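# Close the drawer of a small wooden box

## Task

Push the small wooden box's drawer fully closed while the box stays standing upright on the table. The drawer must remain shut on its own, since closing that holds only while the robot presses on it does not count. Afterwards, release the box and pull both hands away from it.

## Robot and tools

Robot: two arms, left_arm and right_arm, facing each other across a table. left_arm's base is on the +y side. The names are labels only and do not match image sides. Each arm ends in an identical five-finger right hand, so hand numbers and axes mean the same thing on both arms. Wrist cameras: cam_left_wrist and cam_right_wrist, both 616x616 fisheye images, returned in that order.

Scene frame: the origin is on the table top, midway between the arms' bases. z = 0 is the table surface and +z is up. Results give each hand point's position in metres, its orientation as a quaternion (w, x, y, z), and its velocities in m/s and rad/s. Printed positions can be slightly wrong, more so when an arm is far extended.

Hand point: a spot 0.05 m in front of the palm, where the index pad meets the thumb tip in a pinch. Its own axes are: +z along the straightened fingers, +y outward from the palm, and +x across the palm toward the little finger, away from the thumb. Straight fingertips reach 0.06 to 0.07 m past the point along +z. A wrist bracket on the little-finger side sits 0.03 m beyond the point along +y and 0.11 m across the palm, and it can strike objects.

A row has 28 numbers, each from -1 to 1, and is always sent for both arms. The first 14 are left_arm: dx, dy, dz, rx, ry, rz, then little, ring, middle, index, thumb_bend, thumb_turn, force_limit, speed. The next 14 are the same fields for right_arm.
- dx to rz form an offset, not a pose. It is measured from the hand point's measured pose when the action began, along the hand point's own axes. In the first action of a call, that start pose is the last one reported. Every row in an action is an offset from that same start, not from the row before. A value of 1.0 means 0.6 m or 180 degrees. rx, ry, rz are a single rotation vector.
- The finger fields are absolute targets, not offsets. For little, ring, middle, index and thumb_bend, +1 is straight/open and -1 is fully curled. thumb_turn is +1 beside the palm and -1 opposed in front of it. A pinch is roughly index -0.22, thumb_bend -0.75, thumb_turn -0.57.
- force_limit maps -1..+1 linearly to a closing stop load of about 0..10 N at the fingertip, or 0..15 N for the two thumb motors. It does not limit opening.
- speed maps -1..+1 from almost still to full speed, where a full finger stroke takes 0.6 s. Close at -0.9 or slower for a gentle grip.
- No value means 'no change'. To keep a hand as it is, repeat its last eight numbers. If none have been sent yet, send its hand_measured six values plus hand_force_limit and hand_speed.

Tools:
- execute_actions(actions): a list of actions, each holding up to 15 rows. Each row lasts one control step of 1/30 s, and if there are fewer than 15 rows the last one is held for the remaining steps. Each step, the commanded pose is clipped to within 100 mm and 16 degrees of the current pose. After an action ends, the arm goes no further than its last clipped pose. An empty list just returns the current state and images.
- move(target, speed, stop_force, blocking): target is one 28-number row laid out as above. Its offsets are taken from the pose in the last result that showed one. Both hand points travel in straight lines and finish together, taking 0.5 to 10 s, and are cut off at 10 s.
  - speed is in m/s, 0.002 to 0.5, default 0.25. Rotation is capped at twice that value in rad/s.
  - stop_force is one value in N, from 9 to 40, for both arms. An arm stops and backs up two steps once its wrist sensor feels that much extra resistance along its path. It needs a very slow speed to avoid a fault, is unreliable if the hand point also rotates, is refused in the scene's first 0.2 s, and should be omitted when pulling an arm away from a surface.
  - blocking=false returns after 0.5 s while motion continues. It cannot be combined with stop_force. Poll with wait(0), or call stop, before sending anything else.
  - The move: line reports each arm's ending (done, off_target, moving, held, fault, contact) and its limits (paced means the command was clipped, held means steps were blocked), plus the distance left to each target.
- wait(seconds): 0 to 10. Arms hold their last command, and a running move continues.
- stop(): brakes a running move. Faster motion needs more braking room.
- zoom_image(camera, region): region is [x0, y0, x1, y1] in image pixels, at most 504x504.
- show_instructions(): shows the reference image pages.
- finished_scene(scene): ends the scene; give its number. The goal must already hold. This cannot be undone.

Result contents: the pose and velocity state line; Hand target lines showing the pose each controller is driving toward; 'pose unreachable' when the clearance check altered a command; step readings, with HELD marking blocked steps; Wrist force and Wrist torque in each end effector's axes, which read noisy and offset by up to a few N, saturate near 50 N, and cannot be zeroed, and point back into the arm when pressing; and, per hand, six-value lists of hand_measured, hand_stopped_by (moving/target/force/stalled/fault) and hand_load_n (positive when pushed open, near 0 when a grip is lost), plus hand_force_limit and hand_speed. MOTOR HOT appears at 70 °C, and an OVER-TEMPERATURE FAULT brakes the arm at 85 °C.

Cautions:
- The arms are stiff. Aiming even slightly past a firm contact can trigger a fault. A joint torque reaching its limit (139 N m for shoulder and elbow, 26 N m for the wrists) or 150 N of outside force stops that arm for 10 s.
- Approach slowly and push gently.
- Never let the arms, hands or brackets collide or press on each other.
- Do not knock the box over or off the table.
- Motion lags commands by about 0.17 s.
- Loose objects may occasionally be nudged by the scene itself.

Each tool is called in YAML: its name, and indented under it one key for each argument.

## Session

execute_actions:
  actions: []

Scene clock: 0.00 s.
left_arm: end_effector_position=(+0.2853, +0.5393, +0.4829) hand_measured=(+1.000, +1.000, +1.000, +1.000, +1.000, +1.000) hand_load_n=(+0.0, +0.0, +0.0, +0.0, +0.0, +0.0) hand_stopped_by=(target, target, target, target, target, target) hand_force_limit=0.00 hand_speed=-0.80 end_effector_quat_wxyz=(+0.015, +0.289, +0.957, -0.018) end_effector_velocity=(+0.000, -0.000, -0.000) end_effector_angular_velocity=(+0.000, +0.000, -0.000) | right_arm: end_effector_position=(+0.1080, -0.2987, +0.4852) hand_measured=(+1.000, +1.000, +1.000, +1.000, +1.000, +1.000) hand_load_n=(+0.0, +0.0, +0.0, +0.0, +0.0, +0.0) hand_stopped_by=(target, target, target, target, target, target) hand_force_limit=0.00 hand_speed=-0.80 end_effector_quat_wxyz=(-0.006, -0.422, +0.907, +0.012) end_effector_velocity=(-0.000, -0.000, +0.000) end_effector_angular_velocity=(+0.000, +0.000, +0.002)
Joint positions: left_arm=[ 0.57  -1.732  1.324  1.934  1.584 -1.894] | right_arm=[-1.207 -1.744  1.347  1.977  1.545 -1.911]
Joint velocities: left_arm=[ 0.  0. -0. -0.  0.  0.] | right_arm=[ 0.    -0.    -0.001  0.001 -0.    -0.001]
Motor temperatures (°C, as the motors report them): left_arm=[26 27 23 33 31 30] | right_arm=[27 27 24 38 34 38]
Wrist force (N, on the end effector, along its own x y z axes, offset not removed): no reading
Wrist torque (N m, same axes, about the end effector's origin, offset not removed): no reading
Hand target (left_arm): +0.285, +0.539, +0.483; +0.015, +0.289, +0.957, -0.018
Hand target (right_arm): +0.108, -0.299, +0.485; -0.006, -0.422, +0.907, +0.012

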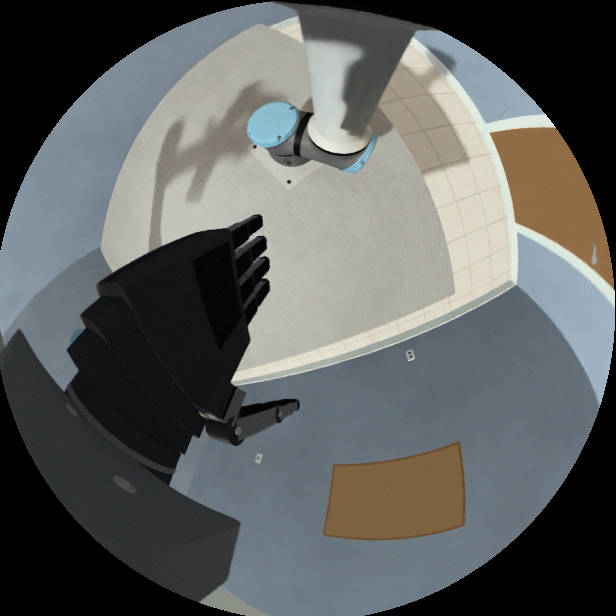

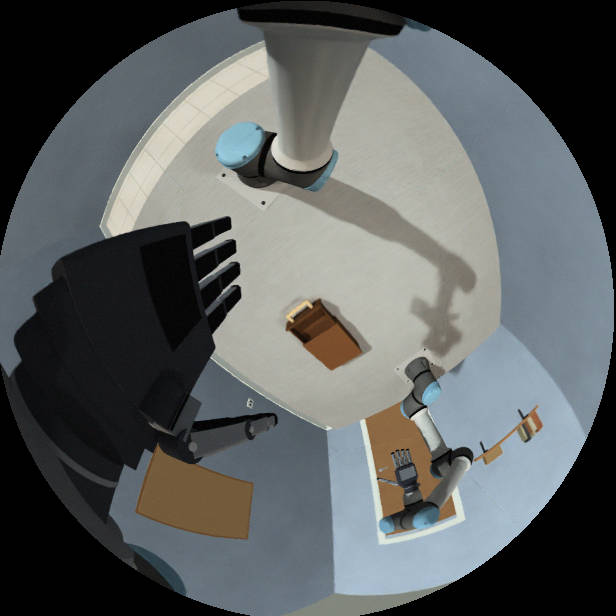

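zoom_image:
  camera: "cam_right_wrist"
  region: [260, 270, 400, 410]

Region (260, 270, 400, 410) of cam_right_wrist's 616x616 image, scaled by 3.600, with more detail than that image has.

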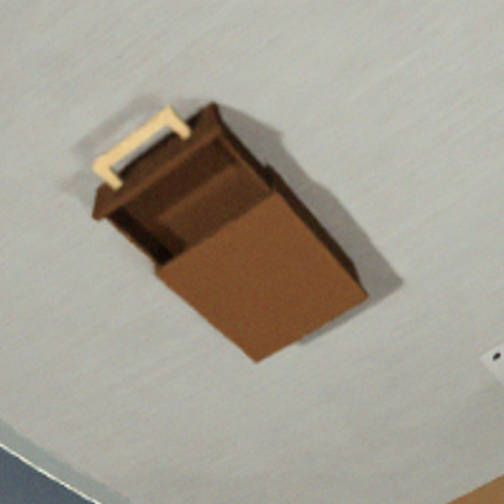

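move:
  target: [-0.192,-0.494,0.426,-0.0515,-0.1964,0.7917,1,1,1,1,1,1,0,-0.8,-0.40,-0.068,0.44,0.008,-0.004,0.277,1,1,1,1,1,1,0,-0.8]
  speed: 0.5

Scene clock: 36.77 s.
left_arm: end_effector_position=(+0.2212, +0.2182, +0.2401) hand_measured=(+1.000, +1.000, +1.000, +1.000, +1.000, +1.000) hand_load_n=(+0.0, +0.0, +0.0, +0.0, +0.0, +0.0) hand_stopped_by=(target, target, target, target, target, target) hand_force_limit=0.00 hand_speed=-0.80 end_effector_quat_wxyz=(+0.259, +0.966, +0.000, -0.000) end_effector_velocity=(-0.000, -0.001, -0.001) end_effector_angular_velocity=(+0.001, +0.002, -0.014) | right_arm: end_effector_position=(+0.2886, -0.1370, +0.2204) hand_measured=(+1.000, +1.000, +1.000, +1.000, +1.000, +1.000) hand_load_n=(+0.0, +0.0, +0.0, +0.0, +0.0, +0.0) hand_stopped_by=(target, target, target, target, target, target) hand_force_limit=0.00 hand_speed=-0.80 end_effector_quat_wxyz=(+0.000, -0.000, +1.000, -0.000) end_effector_velocity=(+0.001, +0.000, -0.001) end_effector_angular_velocity=(-0.001, -0.000, -0.003)
Joint positions: left_arm=[ 0.399 -1.566  1.865  0.8    1.81   0.432] | right_arm=[-0.991 -1.252  1.498  1.325  1.571 -0.826]
Joint velocities: left_arm=[ 0.005  0.01  -0.007  0.003  0.01   0.017] | right_arm=[ 0.     0.003 -0.002 -0.     0.001  0.004]
Motor temperatures (°C, as the motors report them): left_arm=[26 27 23 33 31 30] | right_arm=[27 27 24 38 34 38]
Wrist force (N, on the end effector, along its own x y z axes, offset not removed): left_arm=[1.9 -1.6 1.5] | right_arm=[-1.1 -0.5 2.4]
Wrist torque (N m, same axes, about the end effector's origin, offset not removed): left_arm=[-0.11 -0.29 0.08] | right_arm=[-0.24 0.22 0.02]
Hand target (left_arm): +0.221, +0.218, +0.240; +0.259, +0.966, -0.001, -0.001
Hand target (right_arm): +0.289, -0.137, +0.220; +0.000, -0.000, +1.000, -0.000
Off the commanded pose (left_arm): 0.000 m, 0 deg.
Off the commanded pose (right_arm): 0.000 m, 0 deg.
move: done

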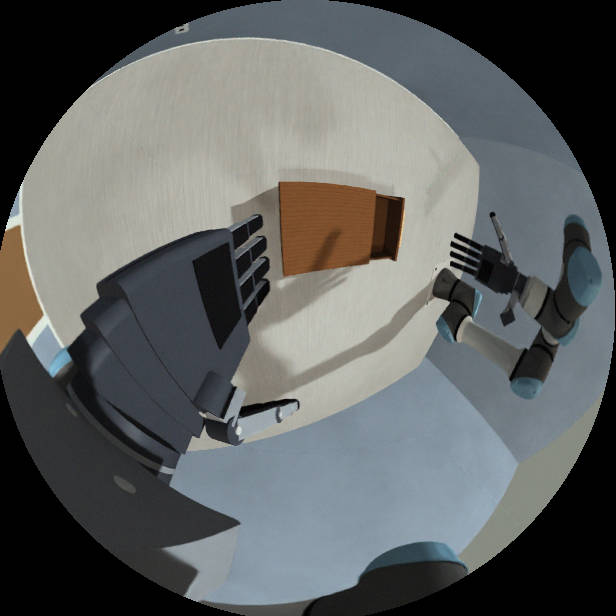

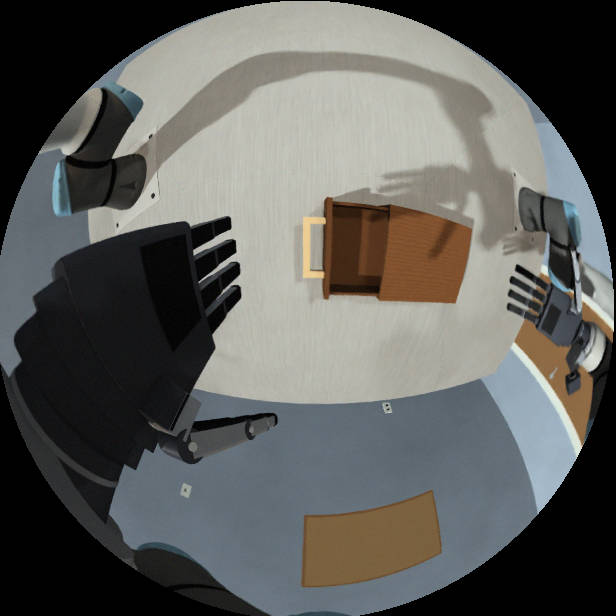

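move:
  target: [0.017,-0.113,0.162,0,0,0,1,1,1,1,1,1,0,-0.8,0,0.04,0.22,0,0,0,1,1,1,1,1,1,0,-0.8]
  speed: 0.2

Scene clock: 47.57 s.
left_arm: end_effector_position=(+0.2314, +0.2282, +0.1223) hand_measured=(+1.000, +1.000, +1.000, +1.000, +1.000, +1.000) hand_load_n=(+0.0, +0.0, +0.0, +0.0, +0.0, +0.0) hand_stopped_by=(target, target, target, target, target, target) hand_force_limit=0.00 hand_speed=-0.80 end_effector_quat_wxyz=(+0.259, +0.966, +0.000, -0.000) end_effector_velocity=(+0.000, -0.000, -0.002) end_effector_angular_velocity=(-0.001, -0.000, +0.000) | right_arm: end_effector_position=(+0.2888, -0.1130, +0.0887) hand_measured=(+1.000, +1.000, +1.000, +1.000, +1.000, +1.000) hand_load_n=(+0.0, +0.0, +0.0, +0.0, +0.0, +0.0) hand_stopped_by=(target, target, target, target, target, target) hand_force_limit=0.00 hand_speed=-0.80 end_effector_quat_wxyz=(+0.000, -0.000, +1.000, -0.000) end_effector_velocity=(+0.001, +0.001, -0.003) end_effector_angular_velocity=(+0.000, +0.000, -0.001)
Joint positions: left_arm=[ 0.447 -1.424  2.05   0.484  1.831  0.476] | right_arm=[-0.951 -1.086  1.62   1.037  1.571 -0.786]
Joint velocities: left_arm=[ 0.001  0.004  0.002 -0.007  0.001  0.001] | right_arm=[ 0.     0.006 -0.001 -0.005 -0.     0.002]
Motor temperatures (°C, as the motors report them): left_arm=[26 27 23 33 31 30] | right_arm=[27 27 24 38 34 38]
Wrist force (N, on the end effector, along its own x y z axes, offset not removed): left_arm=[1.7 -0.7 -0.3] | right_arm=[-1.2 0.2 1.6]
Wrist torque (N m, same axes, about the end effector's origin, offset not removed): left_arm=[0.04 0.07 0.33] | right_arm=[-0.10 0.27 0.04]
Hand target (left_arm): +0.231, +0.228, +0.122; +0.259, +0.966, +0.000, -0.000
Hand target (right_arm): +0.289, -0.113, +0.088; +0.000, -0.000, +1.000, -0.000
Off the commanded pose (left_arm): 0.000 m, 0 deg.
Off the commanded pose (right_arm): 0.000 m, 0 deg.
move: done

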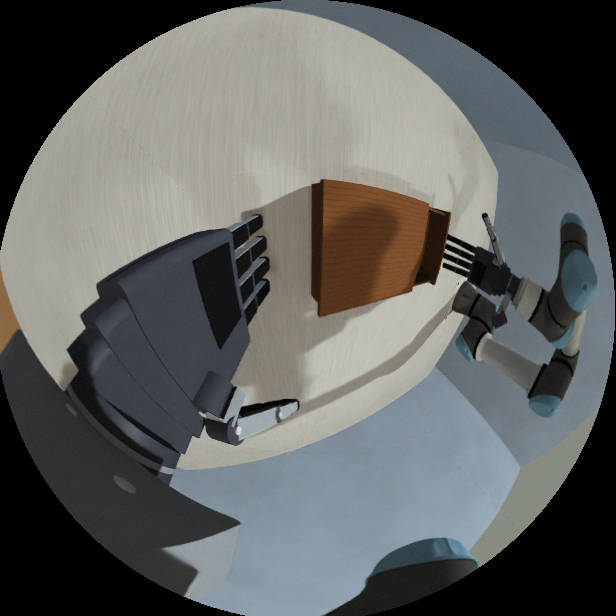

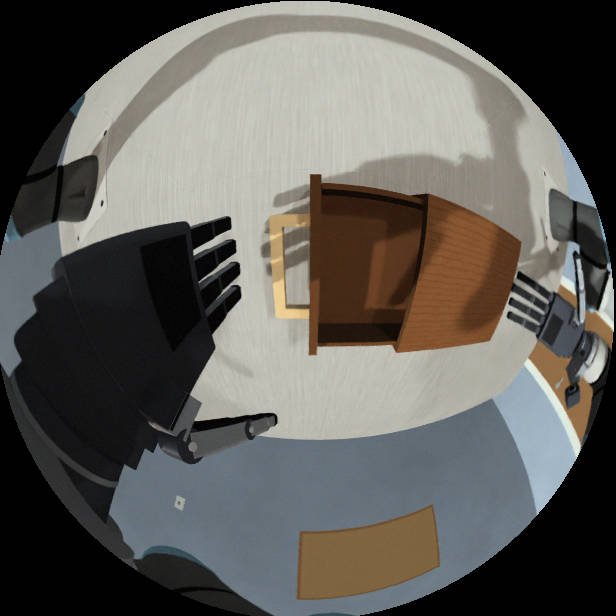

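move:
  target: [0,0.065,0.0375,0,0,0,1,1,1,1,1,1,0,-0.8,0,0.048,0,0,0,0,1,1,1,1,1,1,0,-0.8]
  speed: 0.1

move:
  target: [0,0,0,0,0,0,1,1,1,1,1,1,0,-0.8,0,0.26,0,0,0,0,1,1,1,1,1,1,0,-0.8]
  speed: 0.035
  stop_force: 18

Scene clock: 53.87 s.
left_arm: end_effector_position=(+0.2314, +0.1835, +0.1223) hand_measured=(+1.000, +1.000, +1.000, +1.000, +1.000, +1.000) hand_load_n=(+0.0, +0.0, +0.0, +0.0, +0.0, +0.0) hand_stopped_by=(target, target, target, target, target, target) hand_force_limit=0.00 hand_speed=-0.80 end_effector_quat_wxyz=(+0.259, +0.966, +0.000, -0.000) end_effector_velocity=(+0.000, -0.002, -0.000) end_effector_angular_velocity=(+0.000, +0.000, +0.000) | right_arm: end_effector_position=(+0.2888, -0.0844, +0.0887) hand_measured=(+1.000, +1.000, +1.000, +1.000, +1.000, +1.000) hand_load_n=(+0.0, +0.0, +0.0, +0.0, +0.0, +0.0) hand_stopped_by=(target, target, target, target, target, target) hand_force_limit=0.00 hand_speed=-0.80 end_effector_quat_wxyz=(+0.000, -0.000, +1.000, -0.000) end_effector_velocity=(+0.000, +0.001, -0.000) end_effector_angular_velocity=(-0.001, -0.000, -0.001)
Joint positions: left_arm=[ 0.376 -1.364  1.972  0.487  1.799  0.411] | right_arm=[-0.907 -1.032  1.533  1.07   1.571 -0.742]
Joint velocities: left_arm=[-0.003  0.004 -0.005  0.001 -0.001 -0.003] | right_arm=[ 0.002  0.003 -0.005  0.002  0.001  0.003]
Motor temperatures (°C, as the motors report them): left_arm=[26 27 23 33 31 30] | right_arm=[27 27 24 38 34 38]
Wrist force (N, on the end effector, along its own x y z axes, offset not removed): left_arm=[-0.9 -1.6 2.0] | right_arm=[-0.9 -0.3 2.7]
Wrist torque (N m, same axes, about the end effector's origin, offset not removed): left_arm=[-0.28 0.25 -0.04] | right_arm=[-0.23 0.12 0.01]
Hand target (left_arm): +0.231, +0.183, +0.122; +0.259, +0.966, +0.000, -0.000
Hand target (right_arm): +0.289, -0.084, +0.089; +0.000, -0.000, +1.000, -0.000
Off the commanded pose (left_arm): 0.000 m, 0 deg.
Off the commanded pose (right_arm): 0.000 m, 0 deg.
move: done

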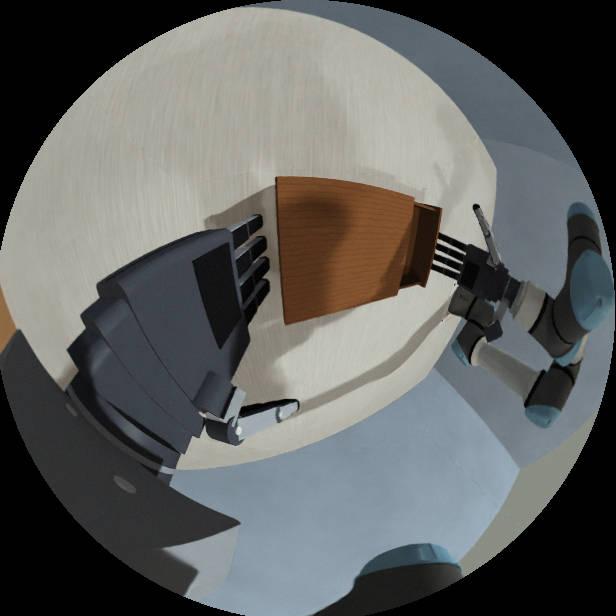

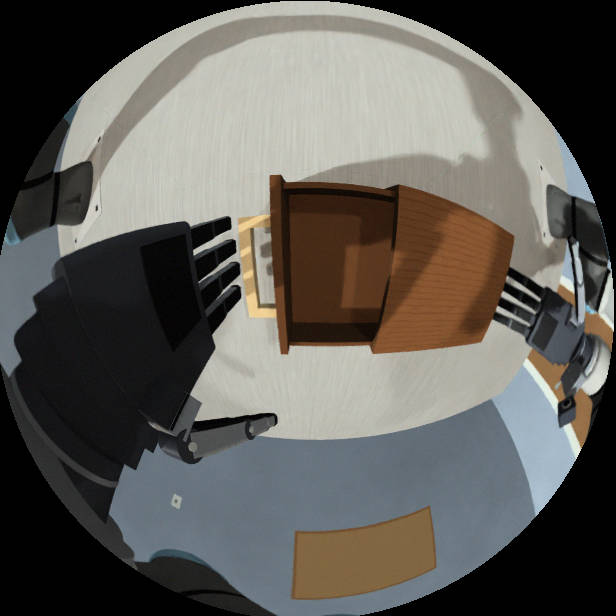

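Scene clock: 57.70 s.
left_arm: end_effector_position=(+0.2314, +0.1835, +0.1224) hand_measured=(+1.000, +1.000, +1.000, +1.000, +1.000, +1.000) hand_load_n=(+0.0, +0.0, +0.0, +0.0, +0.0, +0.0) hand_stopped_by=(target, target, target, target, target, target) hand_force_limit=0.00 hand_speed=-0.80 end_effector_quat_wxyz=(+0.259, +0.966, +0.000, -0.000) end_effector_velocity=(+0.000, +0.000, +0.000) end_effector_angular_velocity=(+0.000, +0.000, +0.001) | right_arm: end_effector_position=(+0.2887, +0.0269, +0.0887) hand_measured=(+1.000, +1.000, +1.000, +1.000, +1.000, +1.000) hand_load_n=(+0.0, +0.0, +0.0, +0.0, +0.0, +0.0) hand_stopped_by=(target, target, target, target, target, target) hand_force_limit=0.00 hand_speed=-0.80 end_effector_quat_wxyz=(+0.000, -0.000, +1.000, -0.000) end_effector_velocity=(+0.001, -0.003, -0.000) end_effector_angular_velocity=(-0.001, +0.001, -0.002)
Joint positions: left_arm=[ 0.377 -1.364  1.972  0.486  1.799  0.411] | right_arm=[-0.772 -0.799  1.131  1.238  1.572 -0.607]
Joint velocities: left_arm=[ 0.    -0.001 -0.     0.001  0.    -0.001] | right_arm=[-0.005 -0.005  0.011 -0.004 -0.    -0.002]
Motor temperatures (°C, as the motors report them): left_arm=[26 27 23 33 31 30] | right_arm=[27 27 24 38 34 38]
Wrist force (N, on the end effector, along its own x y z axes, offset not removed): left_arm=[-2.5 -2.4 0.3] | right_arm=[-0.7 -0.3 0.9]
Wrist torque (N m, same axes, about the end effector's origin, offset not removed): left_arm=[-0.08 0.59 -0.25] | right_arm=[-0.16 0.18 0.08]
Hand target (left_arm): +0.231, +0.184, +0.122; +0.259, +0.966, +0.000, -0.000
Hand target (right_arm): +0.289, +0.027, +0.089; +0.000, -0.000, +1.000, -0.000
Off the commanded pose (left_arm): 0.000 m, 0 deg.
Off the commanded pose (right_arm): 0.045 m, 0 deg.
move: contact (right_arm)

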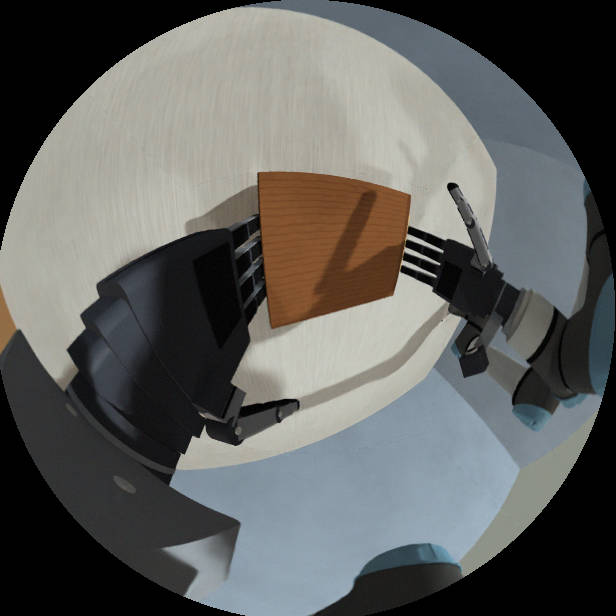

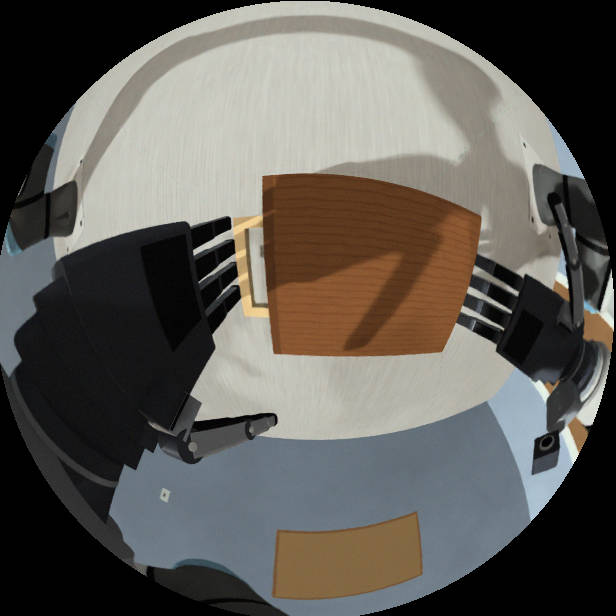

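move:
  target: [0,-0.133,-0.27,0,0,0,1,1,1,1,1,1,0,-0.8,0,-0.3,-0.2,0,0,0,1,1,1,1,1,1,0,-0.8]
  speed: 0.3

zoom_image:
  camera: "cam_right_wrist"
  region: [300, 150, 520, 370]

Scene clock: 69.10 s.
left_arm: end_effector_position=(+0.2314, +0.3334, +0.2225) hand_measured=(+1.000, +1.000, +1.000, +1.000, +1.000, +1.000) hand_load_n=(+0.0, +0.0, +0.0, +0.0, +0.0, +0.0) hand_stopped_by=(target, target, target, target, target, target) hand_force_limit=0.00 hand_speed=-0.80 end_effector_quat_wxyz=(+0.259, +0.966, +0.000, -0.000) end_effector_velocity=(+0.000, +0.002, +0.001) end_effector_angular_velocity=(-0.000, +0.000, -0.001) | right_arm: end_effector_position=(+0.2885, -0.1529, +0.2084) hand_measured=(+1.000, +1.000, +1.000, +1.000, +1.000, +1.000) hand_load_n=(+0.0, +0.0, +0.0, +0.0, +0.0, +0.0) hand_stopped_by=(target, target, target, target, target, target) hand_force_limit=0.00 hand_speed=-0.80 end_effector_quat_wxyz=(+0.000, -0.000, +1.000, +0.000) end_effector_velocity=(-0.000, -0.002, +0.002) end_effector_angular_velocity=(+0.001, +0.001, +0.002)
Joint positions: left_arm=[ 0.691 -1.653  2.016  0.818  1.932  0.709] | right_arm=[-1.021 -1.278  1.564  1.284  1.571 -0.855]
Joint velocities: left_arm=[ 0.008 -0.001 -0.002  0.006  0.003  0.008] | right_arm=[-0.005 -0.007  0.003  0.003 -0.001 -0.007]
Motor temperatures (°C, as the motors report them): left_arm=[26 27 23 33 31 30] | right_arm=[27 27 24 38 34 38]
Wrist force (N, on the end effector, along its own x y z axes, offset not removed): left_arm=[1.3 -3.0 0.3] | right_arm=[-1.1 0.2 0.5]
Wrist torque (N m, same axes, about the end effector's origin, offset not removed): left_arm=[-0.24 -0.06 0.30] | right_arm=[0.01 0.23 0.05]
Hand target (left_arm): +0.231, +0.334, +0.223; +0.259, +0.966, +0.000, -0.000
Hand target (right_arm): +0.289, -0.153, +0.209; +0.000, -0.000, +1.000, +0.000
Off the commanded pose (left_arm): 0.000 m, 0 deg.
Off the commanded pose (right_arm): 0.000 m, 0 deg.
move: done

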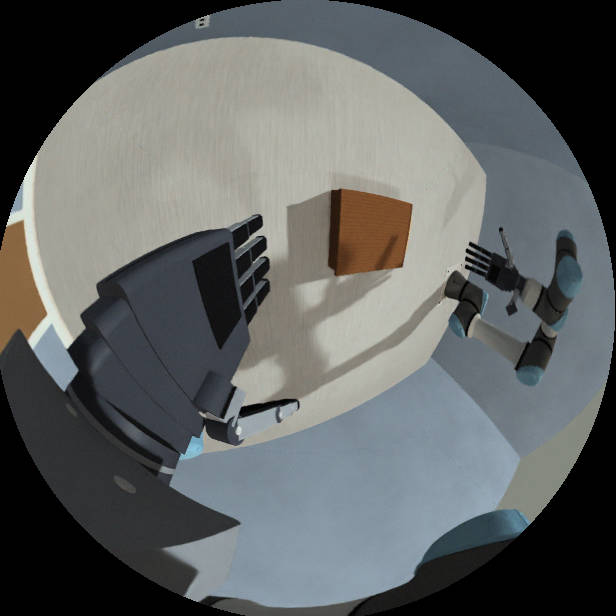

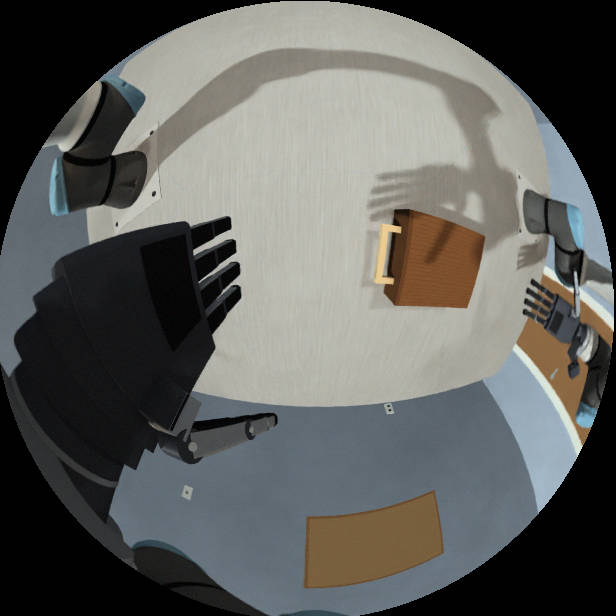

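Region (300, 150, 520, 370) of cam_right_wrist's 616x616 image, scaled by 2.291, with more detail than that image has.

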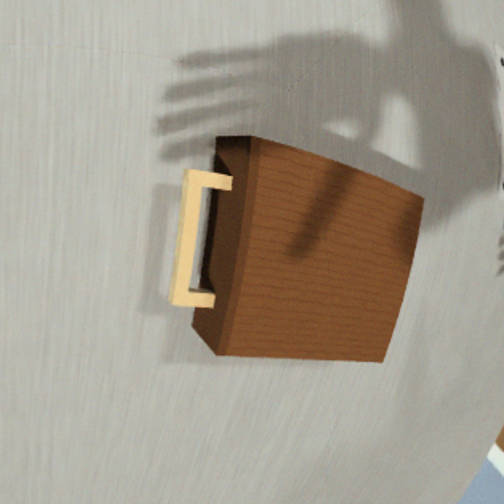

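finished_scene:
  scene: 2

The scene is finished: the task was done.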